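# Place the long carton centered between two short cartons

## Task

Lower the long carton so it lies flat in the space between the two short cartons, centered in that space and with the same face on top as it had originally; leave both short cartons where and how they started; the result must hold without the robot supporting anything; finally release the carton and pull the tool away.

## Robot and tools

Robot: one UR-style six-joint arm with a vacuum tool carrying four suction cups in two channels. Joint ranges (rad, base outward): shoulder pan -3.142 to 3.142, shoulder lift -3.142 to 0.000, elbow 0.000 to 3.142, wrist 1 -4.712 to 1.571, wrist 2 -3.142 to 0.000, wrist 3 -6.283 to 6.283. Load limits (N m): 136 for the first three joints, 25.4 for each wrist joint; a carried object's weight adds to them.

Frames: the scene frame has its origin on the tabletop under the arm's base, +z up, and +y to the left when facing along +x. The reported end_effector_position is the cup point, the middle of the four cup rims at rest; the cups point along the cup point's own +z. In the cup point's own axes, cups are at x = -35 and +35 mm; channel a cups at y = -70 mm, channel b at y = +70 mm. The tool reaches 148 mm to either side along its y axis. Reported positions can be slightly off, more at long reach.

execute_actions(actions): a list of up to 15 actions, performed in sequence. Each action is a list of up to 15 rows; each row lasts one control step (1/30 s), and if fewer than 15 rows are given the final row repeats to fill 15 steps. A row is 9 numbers: x, y, z (absolute cup-point position, metres, scene frame), qw, qx, qy, qz (absolute cup-point orientation, w first, scene frame), then suction_a and suction_b (each -1 to 1). An empty list just reports the state and images. An action is rejected if any target lies over 0.6 m from the cup point's position at that action's start, measured along the cup point's current axes; if the first action fails this, or any action is malformed, nothing in the call runs. Each step, the commanded pose is limited to 100 mm and 16 degrees away from the measured pose, so distant targets need several actions; when position and orientation conflict, position wins. Repeat the intended quaternion in every row rather than copying a drifted reported one. Motion lags commands by about 0.17 s.

move(target, speed, stop_force, blocking): target is one 9-number row as above (absolute pose plus the two suction values, which are applied at the start). The cup point follows a straight path lasting 0.5 to 10 s; beyond 10 s it halts early. speed is in m/s, 0.002 to 0.5, default 0.25; rotation rate is capped at double that in rad/s. It does not avoid obstacles and may overshoot the speed, especially near full extension. stop_force (N, 9 to 40, not allowed in the first 0.2 s) ends the path when the wrist sensor feels that much extra resistance along the path direction for two steps; the tool then backs to its position two steps earlier and holds. Use it only with very low speed and no rotation; omit it when lifting off something you press on. blocking=false returns after 0.5 s while motion continues (not combinable with stop_force); then use wait or stop before sending other motion. The result adds a move: line with the ending (done, off_target, moving, held, fault, contact) and limit notes (limits=paced: pose clipped; limits=held: some steps blocked), plus distance to target. The arm is stiff: commanding even slightly into a firm surface can trigger a fault.

wait(seconds): 0 to 10; lets time pass holding the last command, returning early if a move ends. stop(): brakes a running move; suction continues. zoom_image(camera, region): region [x0, y0, x1, y1] in pixels, at most 504 by 504, from one of cam_head_left, cam_head_right, cam_high, cam_low, cam_wrist (all 896x504). read_manual(section): returns licence texts only. finished_scene(scene): pass the current scene number; it ends that scene permanently and reports success.

Suction: +1 is full vacuum (about 75 kPa below ambient); smaller values give a fraction; 0.01 or less turns a channel off; settings persist. To grip, press both cups of an active channel fully onto a smooth flat face, clear of edges, holes or seams. An active channel with an uncovered cup steals all pump flow from the other. suction_measured_a/b show achieved vacuum (near 0 means no seal; sealed readings sit up to 0.17 under the command, 0.27 with both on). part_present_a/b switch to 1 at 0.54 and back to 0 below 0.49. Held objects ride up to about 12 mm nearer the tool. To release, set the object on its support first, then switch both channels off and rise at least 15 mm. A cup stuck to the table holds the tool; switch that channel off.

Results also show Hand target (the pose being driven to), pose unreachable lines (clearance check altered the command), per-step positions with HELD marks, joint torques (offset and noisy), and Wrist force/torque in the cup point's axes, noisy, offset up to about 4 N, saturating near 50 N; pressing down reads as force back toward the arm.

Avoid: joint torque at its limit or 150 N on any part causes a 10 s stop and drops the rest of the call. Motors warn at 70 °C and brake at 85 °C; don't hold loads idly. Don't drop, slam or shove objects, disturb the short cartons, or push anything off the table. Loose objects may occasionally be nudged by outside pushes; check before finishing.

Each tool is called as name(argument=value, ...), one argument or row to a line, values as JSON.

## Session

execute_actions(
  actions=[],
)

Scene clock: 0.00 s.
end_effector_position=(+0.4297, +0.0064, +0.4498) suction_measured_a=0.00 part_present_a=0 suction_measured_b=0.00 part_present_b=0 end_effector_quat_wxyz=(-0.000, -0.001, +1.000, -0.008) end_effector_velocity=(-0.000, -0.000, +0.000) end_effector_angular_velocity=(-0.001, -0.001, +0.001)
Joint positions: [-0.316 -1.769  1.733 -1.535 -1.57   1.254]
Joint velocities: [-0.    -0.001 -0.    -0.    -0.001 -0.001]
Joint torques (N m, as the arm reports them, + toward a larger angle): no reading
Motor temperatures (°C, as the motors report them): [27 21 23 30 35 31]
Wrist force (N, on the end effector, along its own x y z axes, offset not removed): no reading
Wrist torque (N m, same axes, about the end effector's origin, offset not removed): no reading
Hand target: +0.430, +0.006, +0.450; -0.000, -0.001, +1.000, -0.008

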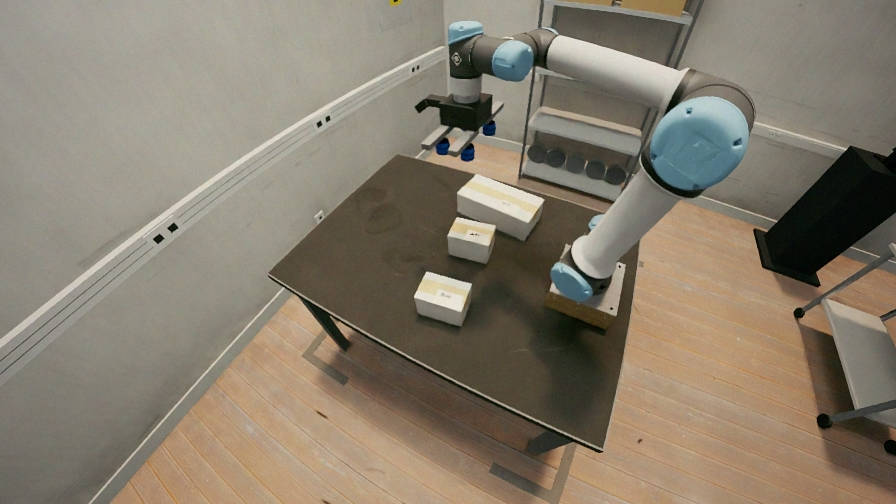

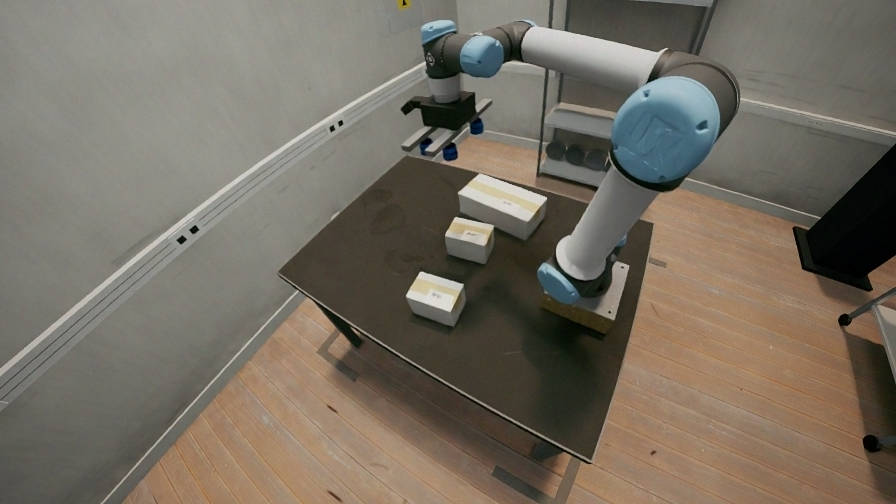

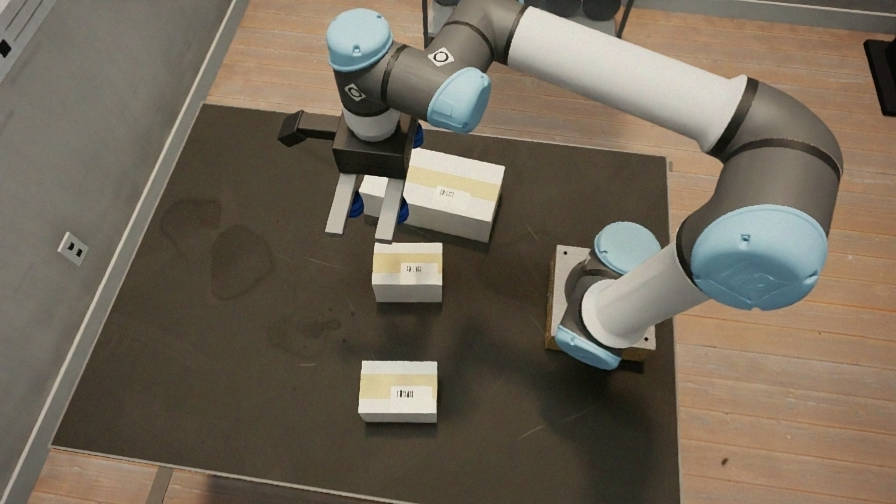

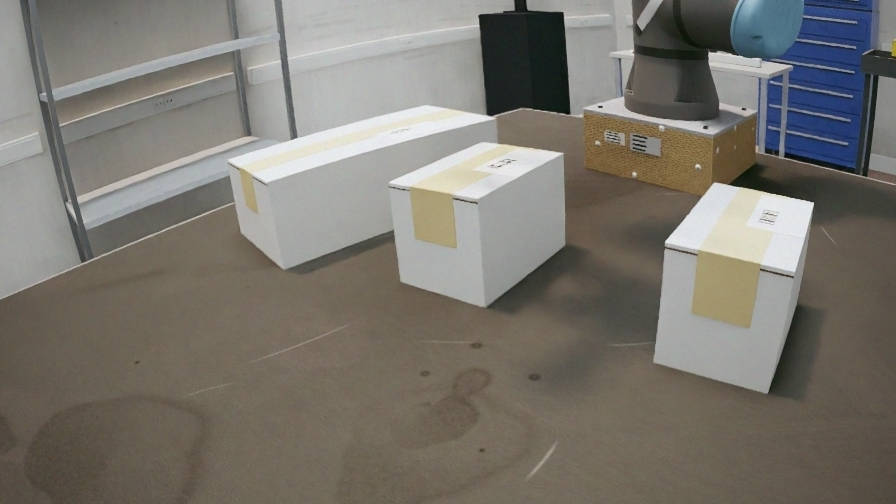

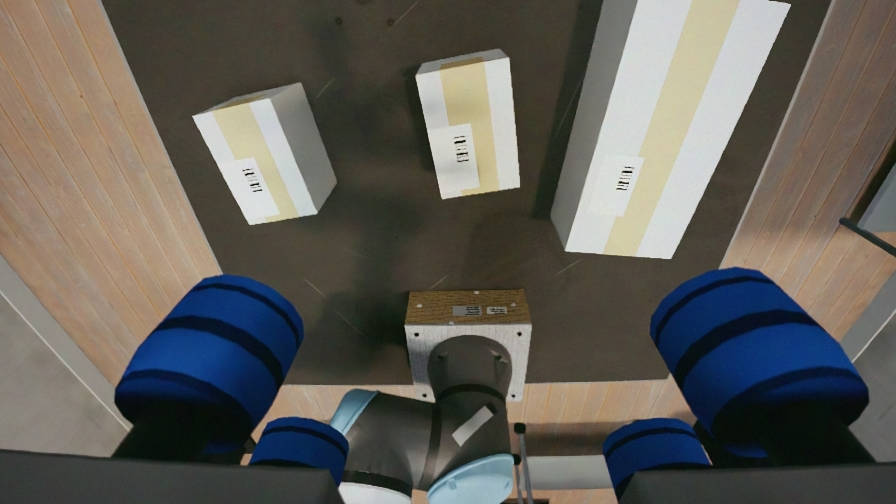

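zoom_image(
  camera="cam_high",
  region=[330, 130, 530, 310],
)

zoom_image(
  camera="cam_high",
  region=[330, 260, 530, 440],
)

zoom_image(
  camera="cam_wrist",
  region=[180, 0, 580, 270],
)

Region (330, 130, 530, 310) of cam_high's 896x504 image, scaled by 2.520, with more detail than that image has; it fills the top 454 rows of this view, and the rest is white.

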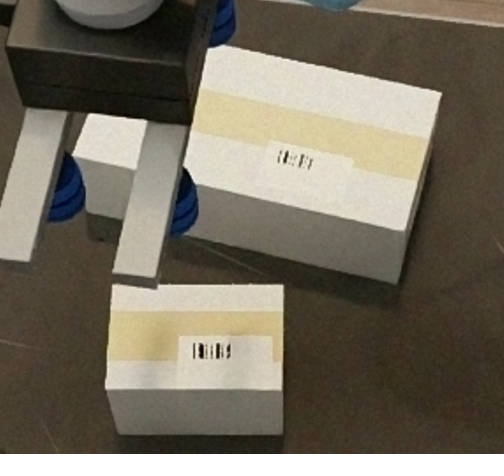

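Region (330, 260, 530, 440) of cam_high's 896x504 image, scaled by 2.520, with more detail than that image has; it fills the top 454 rows of this view, and the rest is white.

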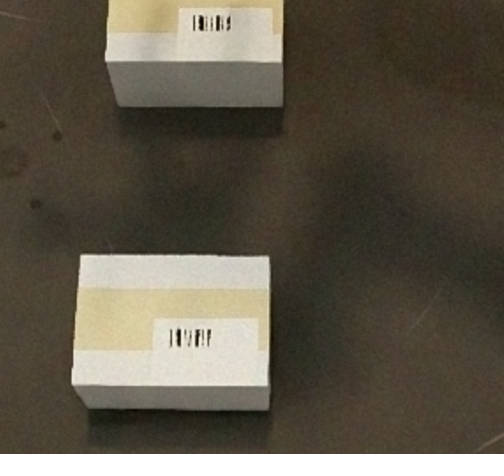

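Region (180, 0, 580, 270) of cam_wrist's 896x504 image, scaled by 1.260, with more detail than that image has; it fills the top 340 rows of this view, and the rest is white.

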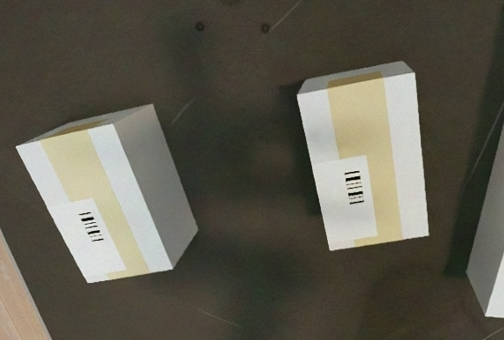

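move(
  target=[0.403,-0.233,0.2,0,0.746,0.666,0,0,0],
  speed=0.4,
)

Scene clock: 19.40 s.
end_effector_position=(+0.4028, -0.2328, +0.2003) suction_measured_a=0.00 part_present_a=0 suction_measured_b=0.00 part_present_b=0 end_effector_quat_wxyz=(+0.000, +0.746, +0.666, -0.000) end_effector_velocity=(+0.001, -0.002, -0.001) end_effector_angular_velocity=(-0.002, -0.002, -0.010)
Joint positions: [-0.825 -1.472  2.145 -2.233 -1.559  2.43 ]
Joint velocities: [-0.002  0.004 -0.001 -0.006  0.     0.009]
Joint torques (N m, as the arm reports them, + toward a larger angle): [ -9.   -18.02 -15.72  -5.48  -1.75   2.07]
Motor temperatures (°C, as the motors report them): [27 21 23 30 35 31]
Wrist force (N, on the end effector, along its own x y z axes, offset not removed): [0.7 -1.1 0.1]
Wrist torque (N m, same axes, about the end effector's origin, offset not removed): [-0.04 -0.18 0.17]
Hand target: +0.403, -0.233, +0.200; +0.000, +0.746, +0.666, -0.000
Off the commanded pose: 0.000 m, 0 deg.
move: done
camera_calibration (this result's frames):
cam_wrist: T_world_to_cam=[[-0.989047, 0.145206, -0.0264719, 0.449366], [0.107465, 0.83138, 0.545214, 0.0891563], [0.101176, 0.536397, -0.837879, 0.37854], [0, 0, 0, 1]] pos_world=[0.396563, -0.342421, 0.280457]

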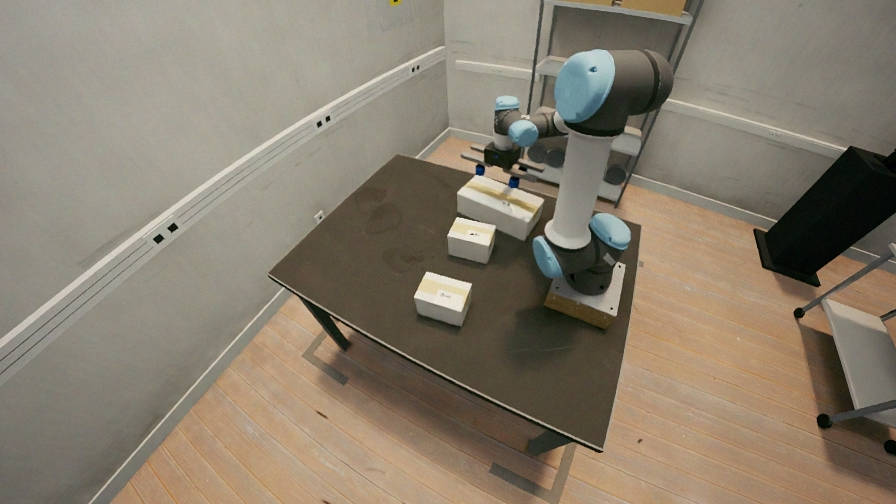

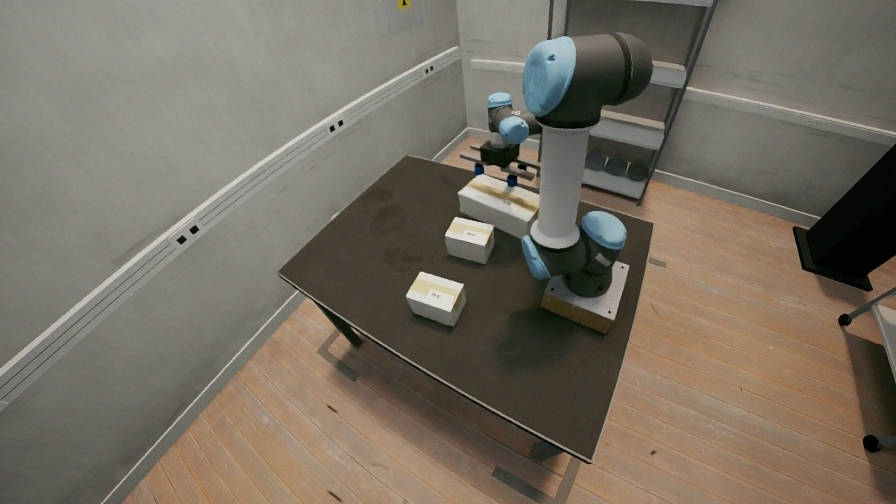

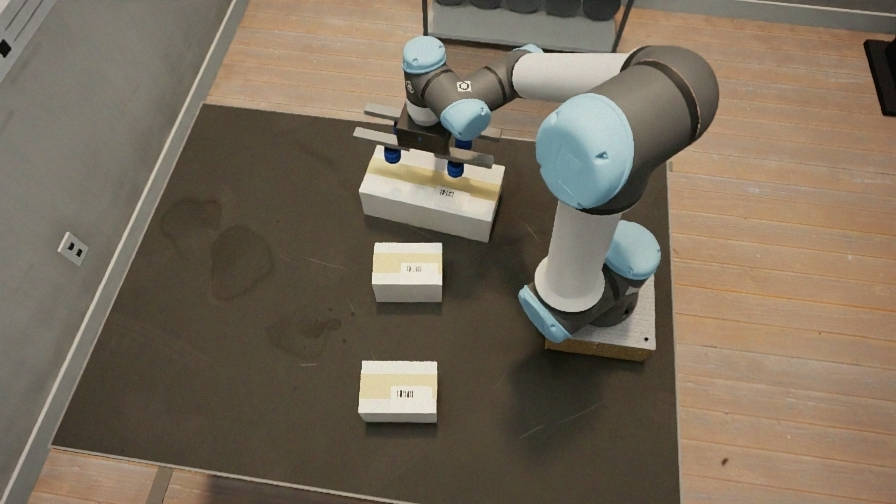

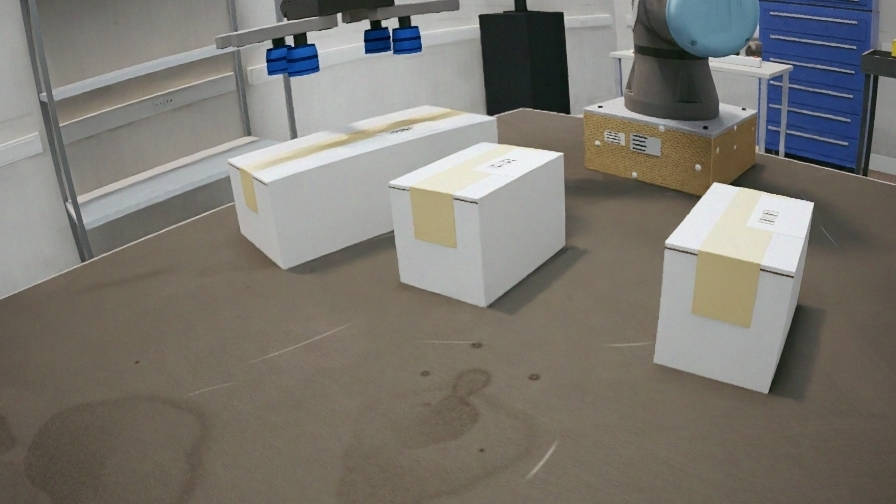

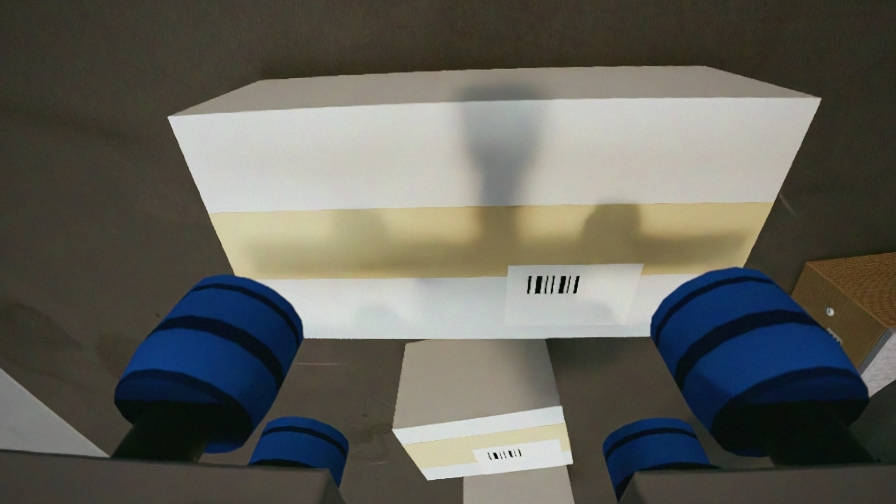

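move(
  target=[0.397,-0.2295,0.112,0,0.745,0.667,0,0,0],
)

move(
  target=[0.397,-0.2295,0.085,0,0.745,0.667,0,1,1],
  speed=0.02,
  stop_force=12,
)

Scene clock: 22.97 s.
end_effector_position=(+0.3969, -0.2294, +0.1124) suction_measured_a=0.00 part_present_a=0 suction_measured_b=0.00 part_present_b=0 end_effector_quat_wxyz=(-0.000, +0.745, +0.667, -0.000) end_effector_velocity=(+0.000, +0.000, -0.003) end_effector_angular_velocity=(+0.001, -0.001, -0.002)
Joint positions: [-0.827 -1.302  2.253 -2.51  -1.559  2.426]
Joint velocities: [ 0.     0.008  0.002 -0.009  0.001  0.002]
Joint torques (N m, as the arm reports them, + toward a larger angle): [  9.73 -21.27 -10.06  -5.19   1.09   1.69]
Motor temperatures (°C, as the motors report them): [27 21 23 30 35 31]
Wrist force (N, on the end effector, along its own x y z axes, offset not removed): [-0.3 -1.8 1.7]
Wrist torque (N m, same axes, about the end effector's origin, offset not removed): [-0.19 0.02 0.17]
Hand target: +0.397, -0.229, +0.112; -0.000, +0.745, +0.667, -0.000
Off the commanded pose: 0.000 m, 0 deg.
move: done
camera_calibration (this result's frames):
cam_wrist: T_world_to_cam=[[-0.98928, 0.14366, -0.0261927, 0.440377], [0.106271, 0.831285, 0.545592, 0.135368], [0.100153, 0.53696, -0.837641, 0.3042], [0, 0, 0, 1]] pos_world=[0.390804, -0.339137, 0.19249]

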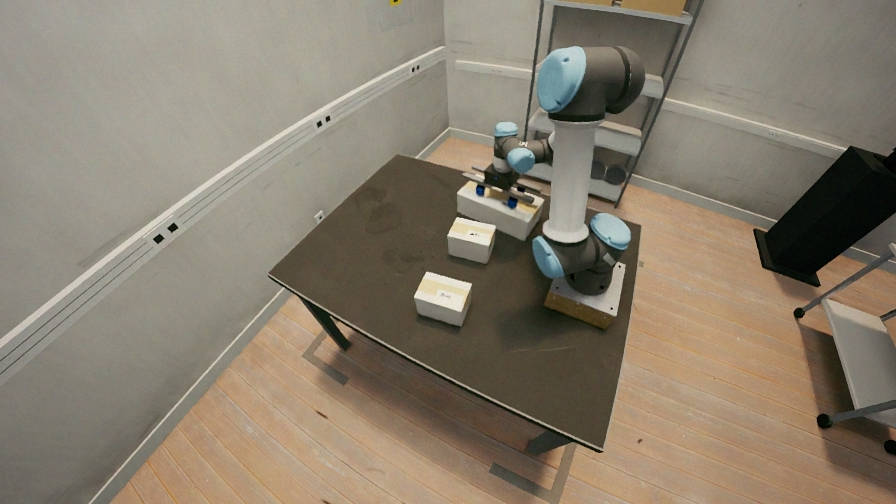

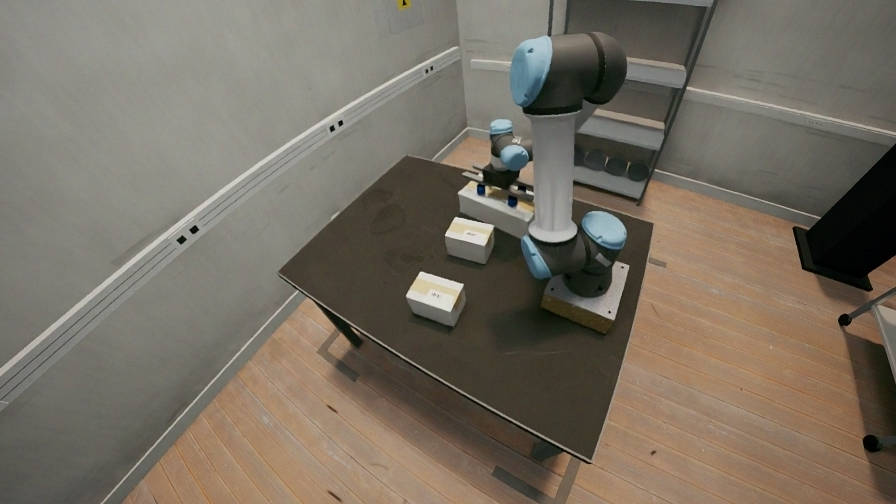

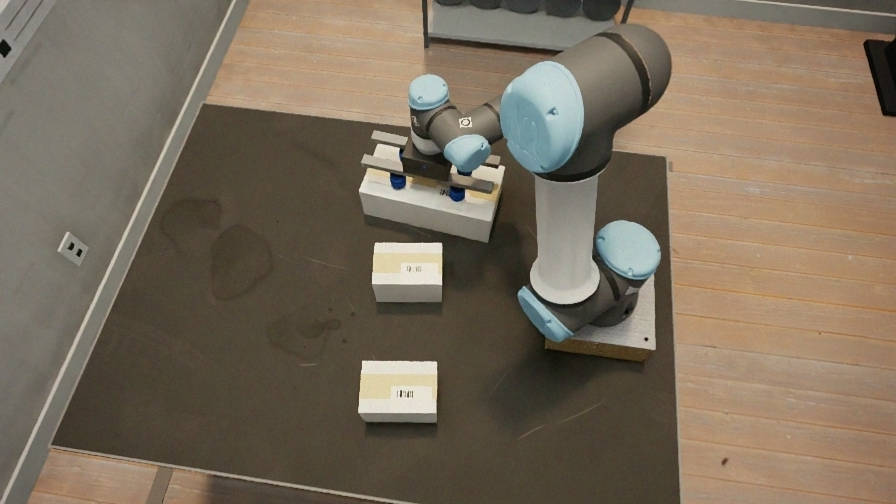

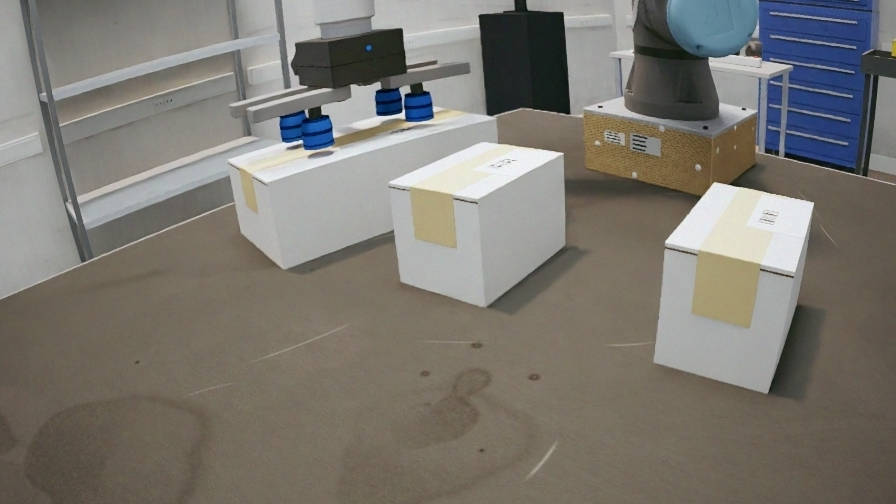

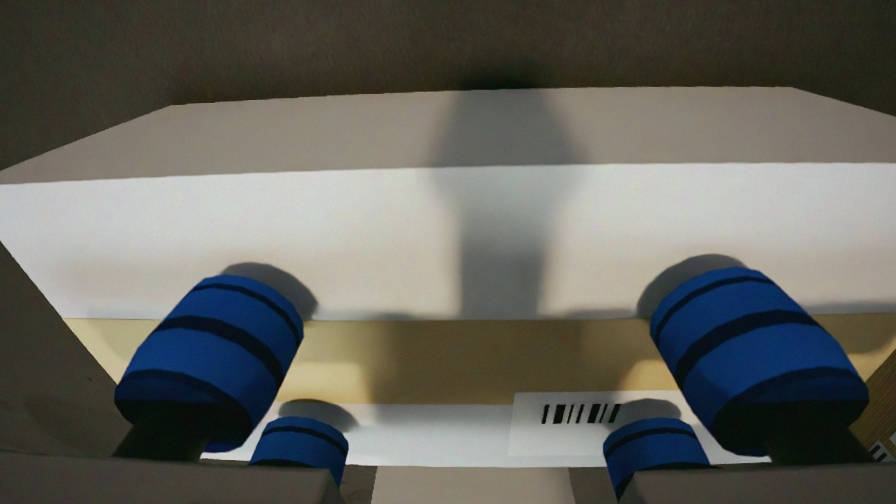

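Scene clock: 34.43 s.
end_effector_position=(+0.3972, -0.2297, +0.0890) suction_measured_a=0.75 part_present_a=1 suction_measured_b=0.75 part_present_b=1 end_effector_quat_wxyz=(+0.001, +0.745, +0.667, +0.000) end_effector_velocity=(+0.000, +0.001, -0.001) end_effector_angular_velocity=(+0.002, +0.000, -0.001)
Joint positions: [-0.826 -1.243  2.268 -2.587 -1.559  2.426]
Joint velocities: [ 0.     0.001  0.    -0.     0.001  0.002]
Joint torques (N m, as the arm reports them, + toward a larger angle): [  0.09 -31.36 -16.8   -3.34  -0.2   -0.32]
Motor temperatures (°C, as the motors report them): [27 21 23 30 35 31]
Wrist force (N, on the end effector, along its own x y z axes, offset not removed): [5.6 -8.5 -9.7]
Wrist torque (N m, same axes, about the end effector's origin, offset not removed): [-1.64 -0.07 -0.08]
Hand target: +0.397, -0.230, +0.089; +0.001, +0.745, +0.667, +0.000
Off the commanded pose: 0.004 m, 0 deg.
FORCE FAULT: contact force on the arm reached its limit, and the arm stopped for 10 seconds. The contact can be on any part of the arm, not only on its tool. That time counts as 20 of the actions that you can send in this scene. The arm's remaining commands of this call were not run. The arm holds still and accepts commands again. Move the arm away from the contact; if what it grips holds it there, let go first. Pushing or pulling that hard again can fault the arm again.
move: fault (stop_force had ended the path)
camera_calibration (this result's frames):
cam_wrist: T_world_to_cam=[[-0.989257, 0.143476, -0.0280288, 0.440282], [0.105278, 0.832228, 0.544347, 0.149011], [0.101427, 0.535548, -0.838392, 0.284037], [0, 0, 0, 1]] pos_world=[0.391055, -0.339297, 0.169361]

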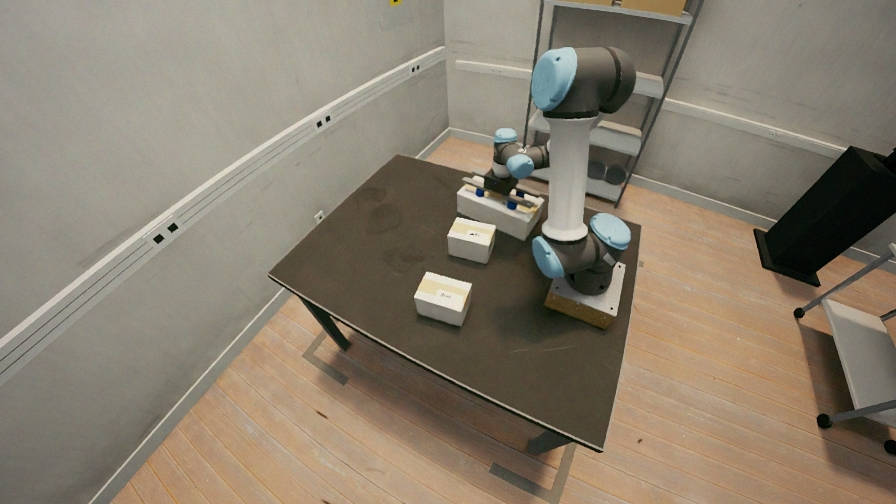

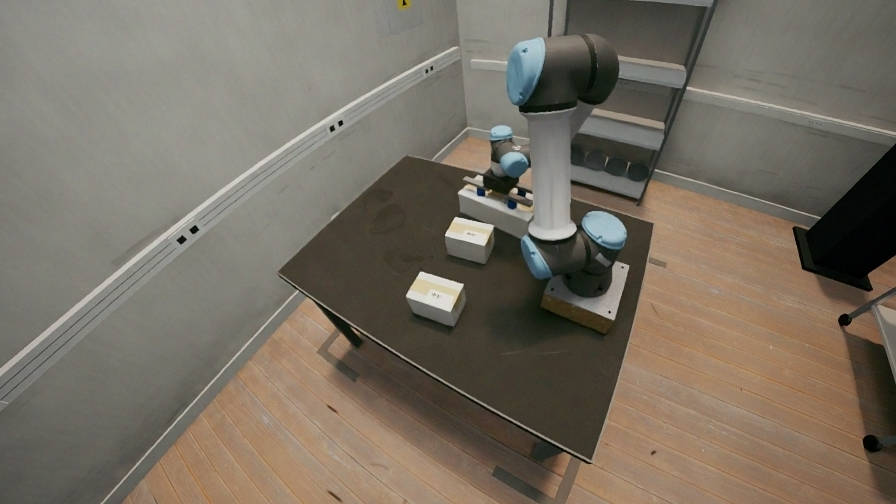

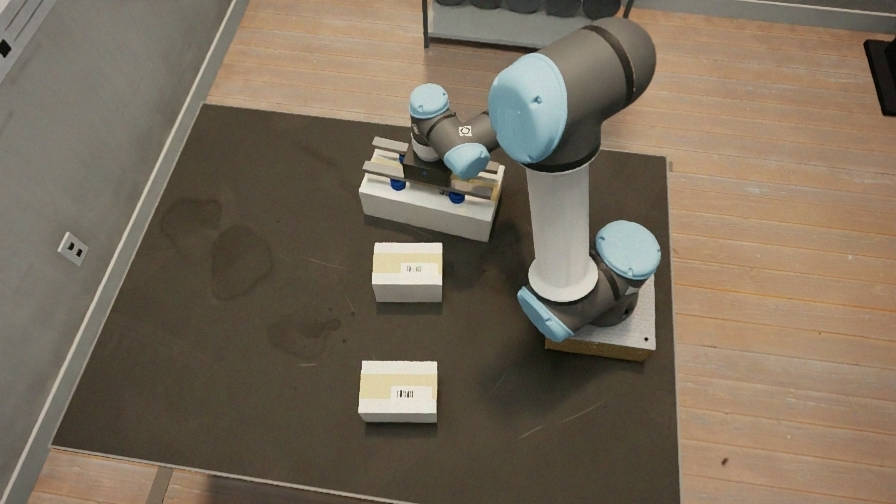

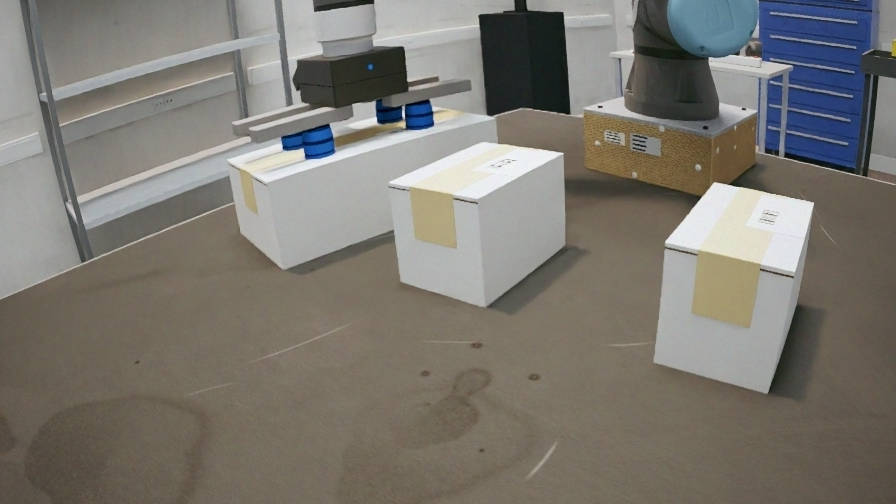

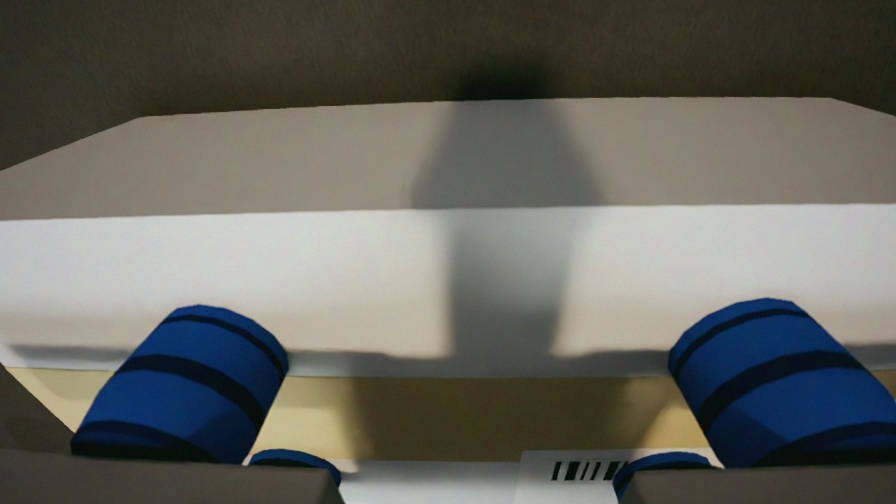

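move(
  target=[0.397,-0.2295,0.215,0,0.745,0.667,0,1,1],
  speed=0.2,
)

move(
  target=[0.399,0.127,0.205,0,0.654,0.7565,0,1,1],
)

Scene clock: 39.07 s.
end_effector_position=(+0.3971, -0.2296, +0.2146) suction_measured_a=0.75 part_present_a=1 suction_measured_b=0.75 part_present_b=1 end_effector_quat_wxyz=(+0.000, +0.745, +0.667, +0.000) end_effector_velocity=(-0.000, -0.000, +0.002) end_effector_angular_velocity=(+0.000, +0.003, -0.000)
Joint positions: [-0.83  -1.512  2.143 -2.191 -1.559  2.423]
Joint velocities: [-0.    -0.003 -0.005  0.011 -0.002 -0.   ]
Joint torques (N m, as the arm reports them, + toward a larger angle): [-11.33 -42.11 -39.96  -2.45  -1.7   -1.96]
Motor temperatures (°C, as the motors report them): [27 21 23 30 35 31]
Wrist force (N, on the end effector, along its own x y z axes, offset not removed): [1.6 -1.5 18.8]
Wrist torque (N m, same axes, about the end effector's origin, offset not removed): [-0.56 -0.40 0.16]
Hand target: +0.397, -0.230, +0.215; +0.000, +0.745, +0.667, +0.000
Off the commanded pose: 0.000 m, 0 deg.
move: done
camera_calibration (this result's frames):
cam_wrist: T_world_to_cam=[[-0.989282, 0.143597, -0.0264935, 0.443326], [0.106079, 0.831437, 0.545398, 0.0798219], [0.100345, 0.536742, -0.837758, 0.389778], [0, 0, 0, 1]] pos_world=[0.390994, -0.339238, 0.294751]

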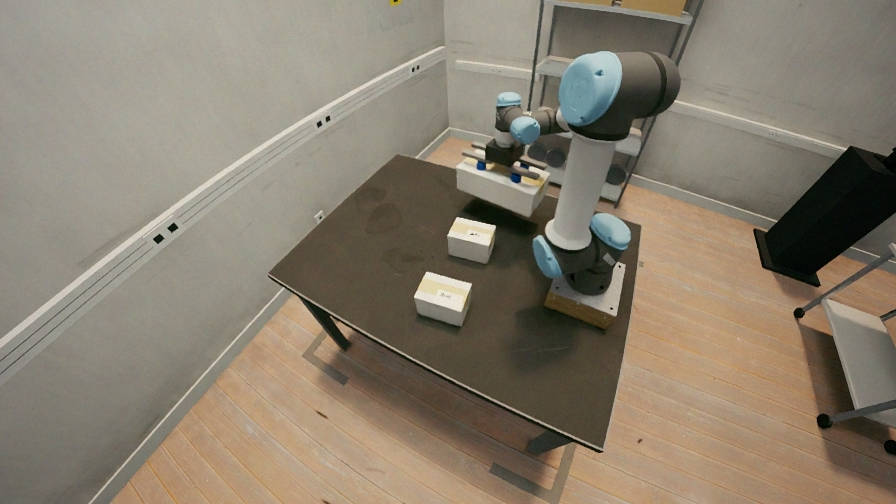

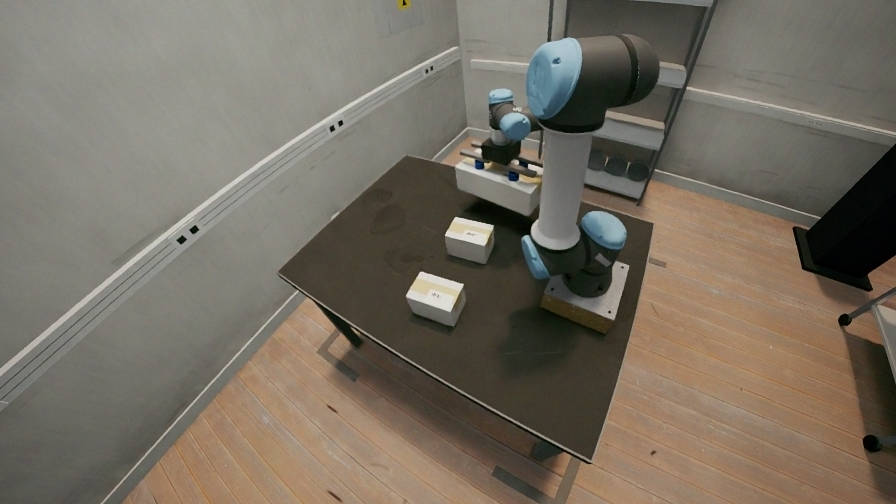

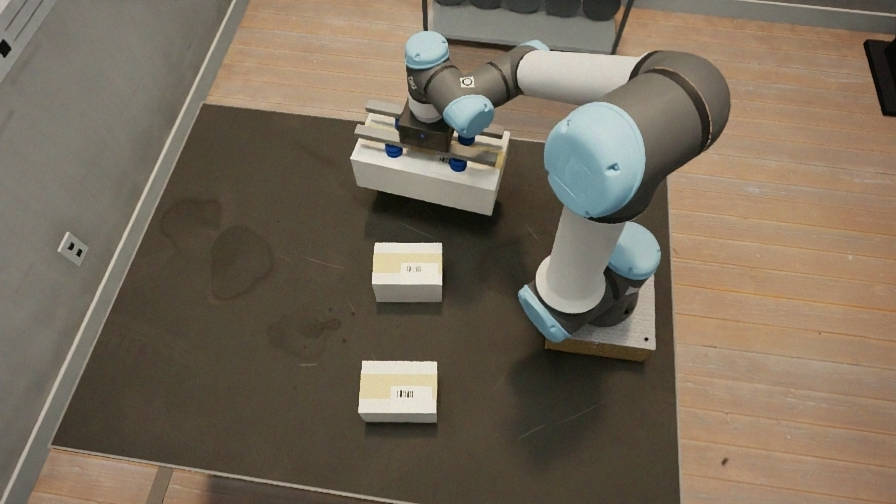

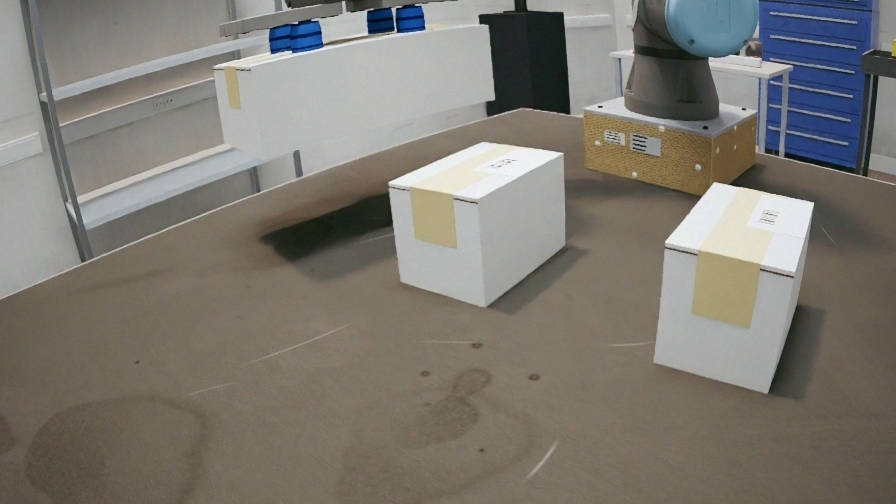

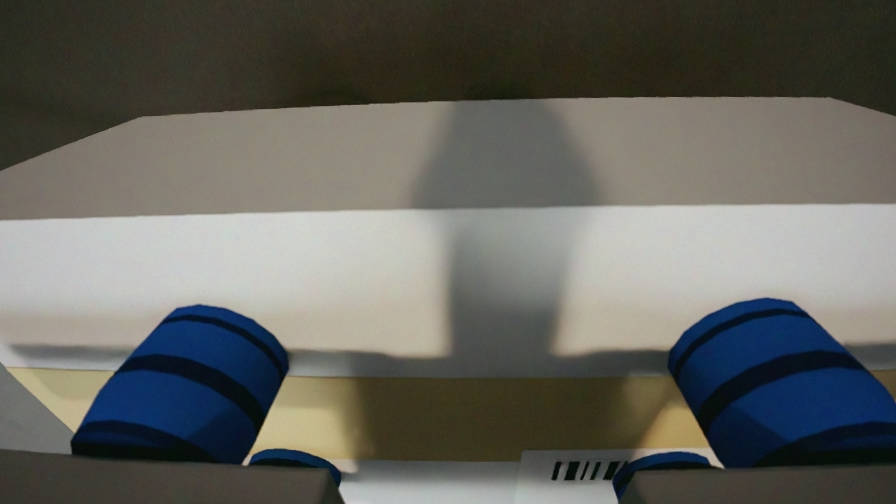

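Scene clock: 41.17 s.
end_effector_position=(+0.3988, +0.1268, +0.2050) suction_measured_a=0.75 part_present_a=1 suction_measured_b=0.75 part_present_b=1 end_effector_quat_wxyz=(-0.000, +0.654, +0.756, +0.000) end_effector_velocity=(+0.000, +0.003, -0.000) end_effector_angular_velocity=(-0.002, +0.001, +0.001)
Joint positions: [-0.032 -1.613  2.261 -2.219 -1.554  2.965]
Joint velocities: [ 0.008  0.004 -0.003 -0.    -0.002  0.007]
Joint torques (N m, as the arm reports them, + toward a larger angle): [ 11.6  -15.82 -40.1   -6.36  -1.9    1.34]
Motor temperatures (°C, as the motors report them): [27 21 23 30 35 31]
Wrist force (N, on the end effector, along its own x y z axes, offset not removed): [0.7 -1.4 18.7]
Wrist torque (N m, same axes, about the end effector's origin, offset not removed): [-0.67 -0.21 0.10]
Hand target: +0.399, +0.127, +0.205; -0.000, +0.654, +0.756, +0.000
Off the commanded pose: 0.000 m, 0 deg.
move: done
camera_calibration (this result's frames):
cam_wrist: T_world_to_cam=[[-0.993485, -0.110911, -0.0262023, 0.42748], [-0.107149, 0.830729, 0.546268, -0.12646], [-0.0388203, 0.545517, -0.8372, 0.244625], [0, 0, 0, 1]] pos_world=[0.420641, 0.0190193, 0.285082]

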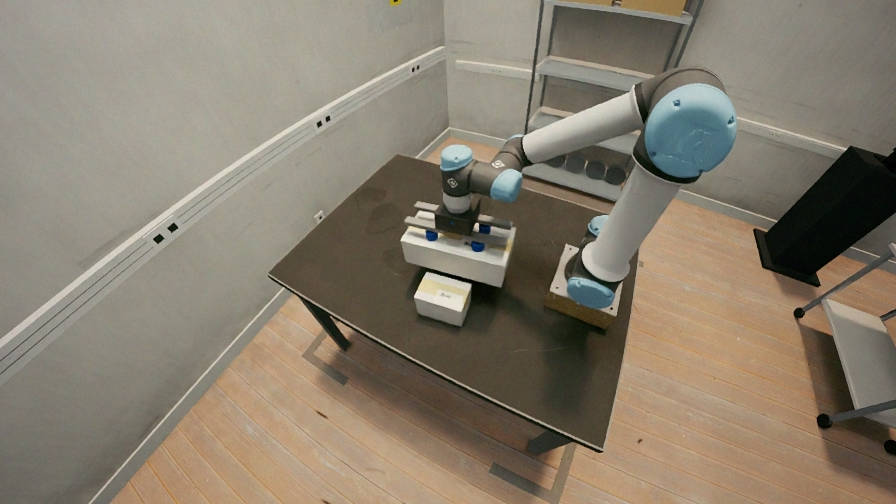

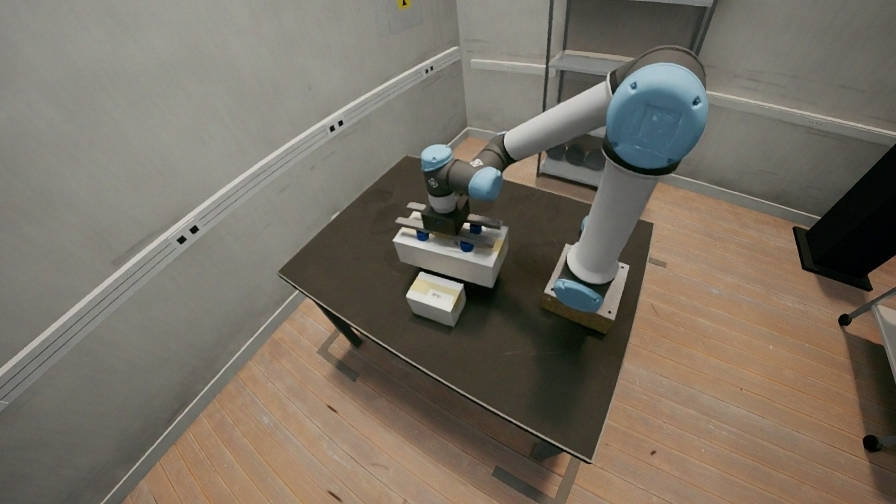

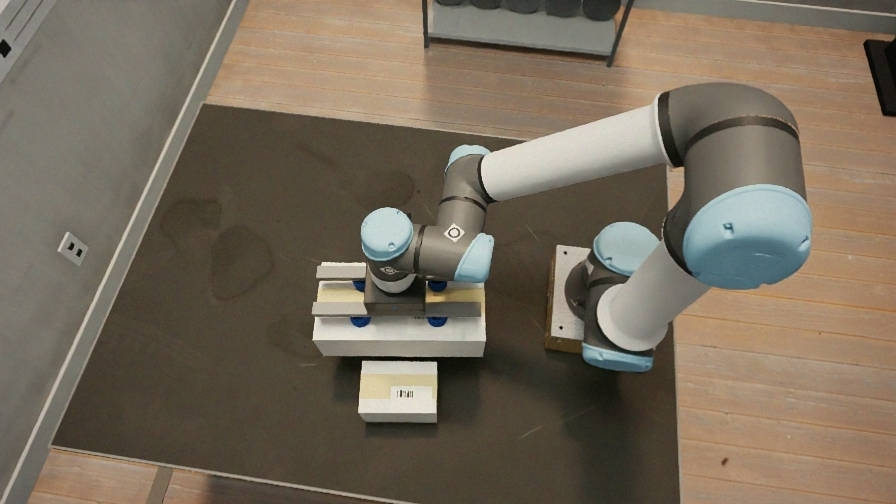

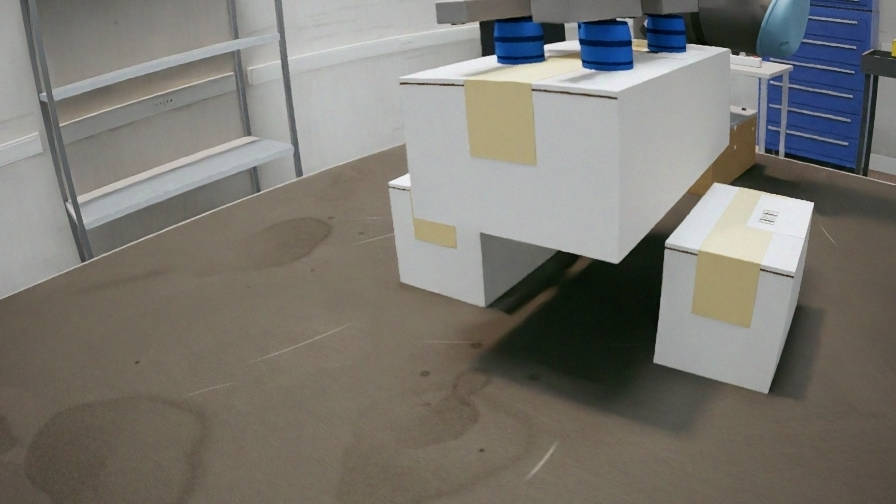

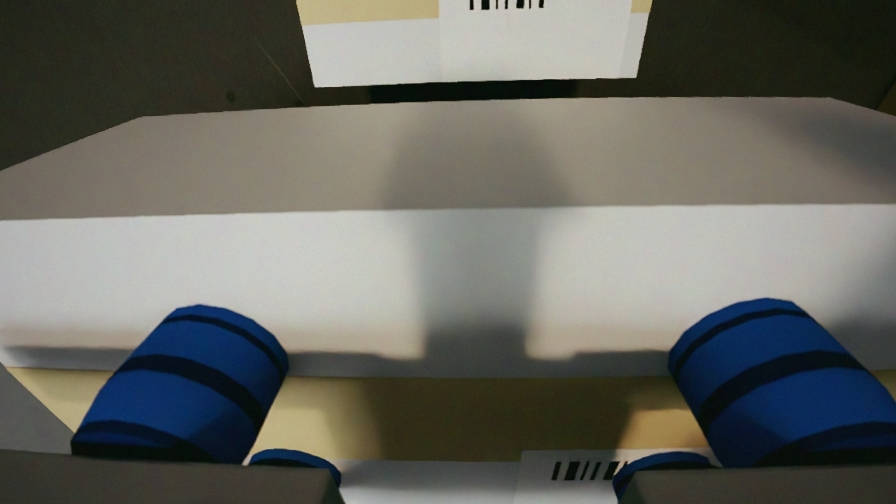

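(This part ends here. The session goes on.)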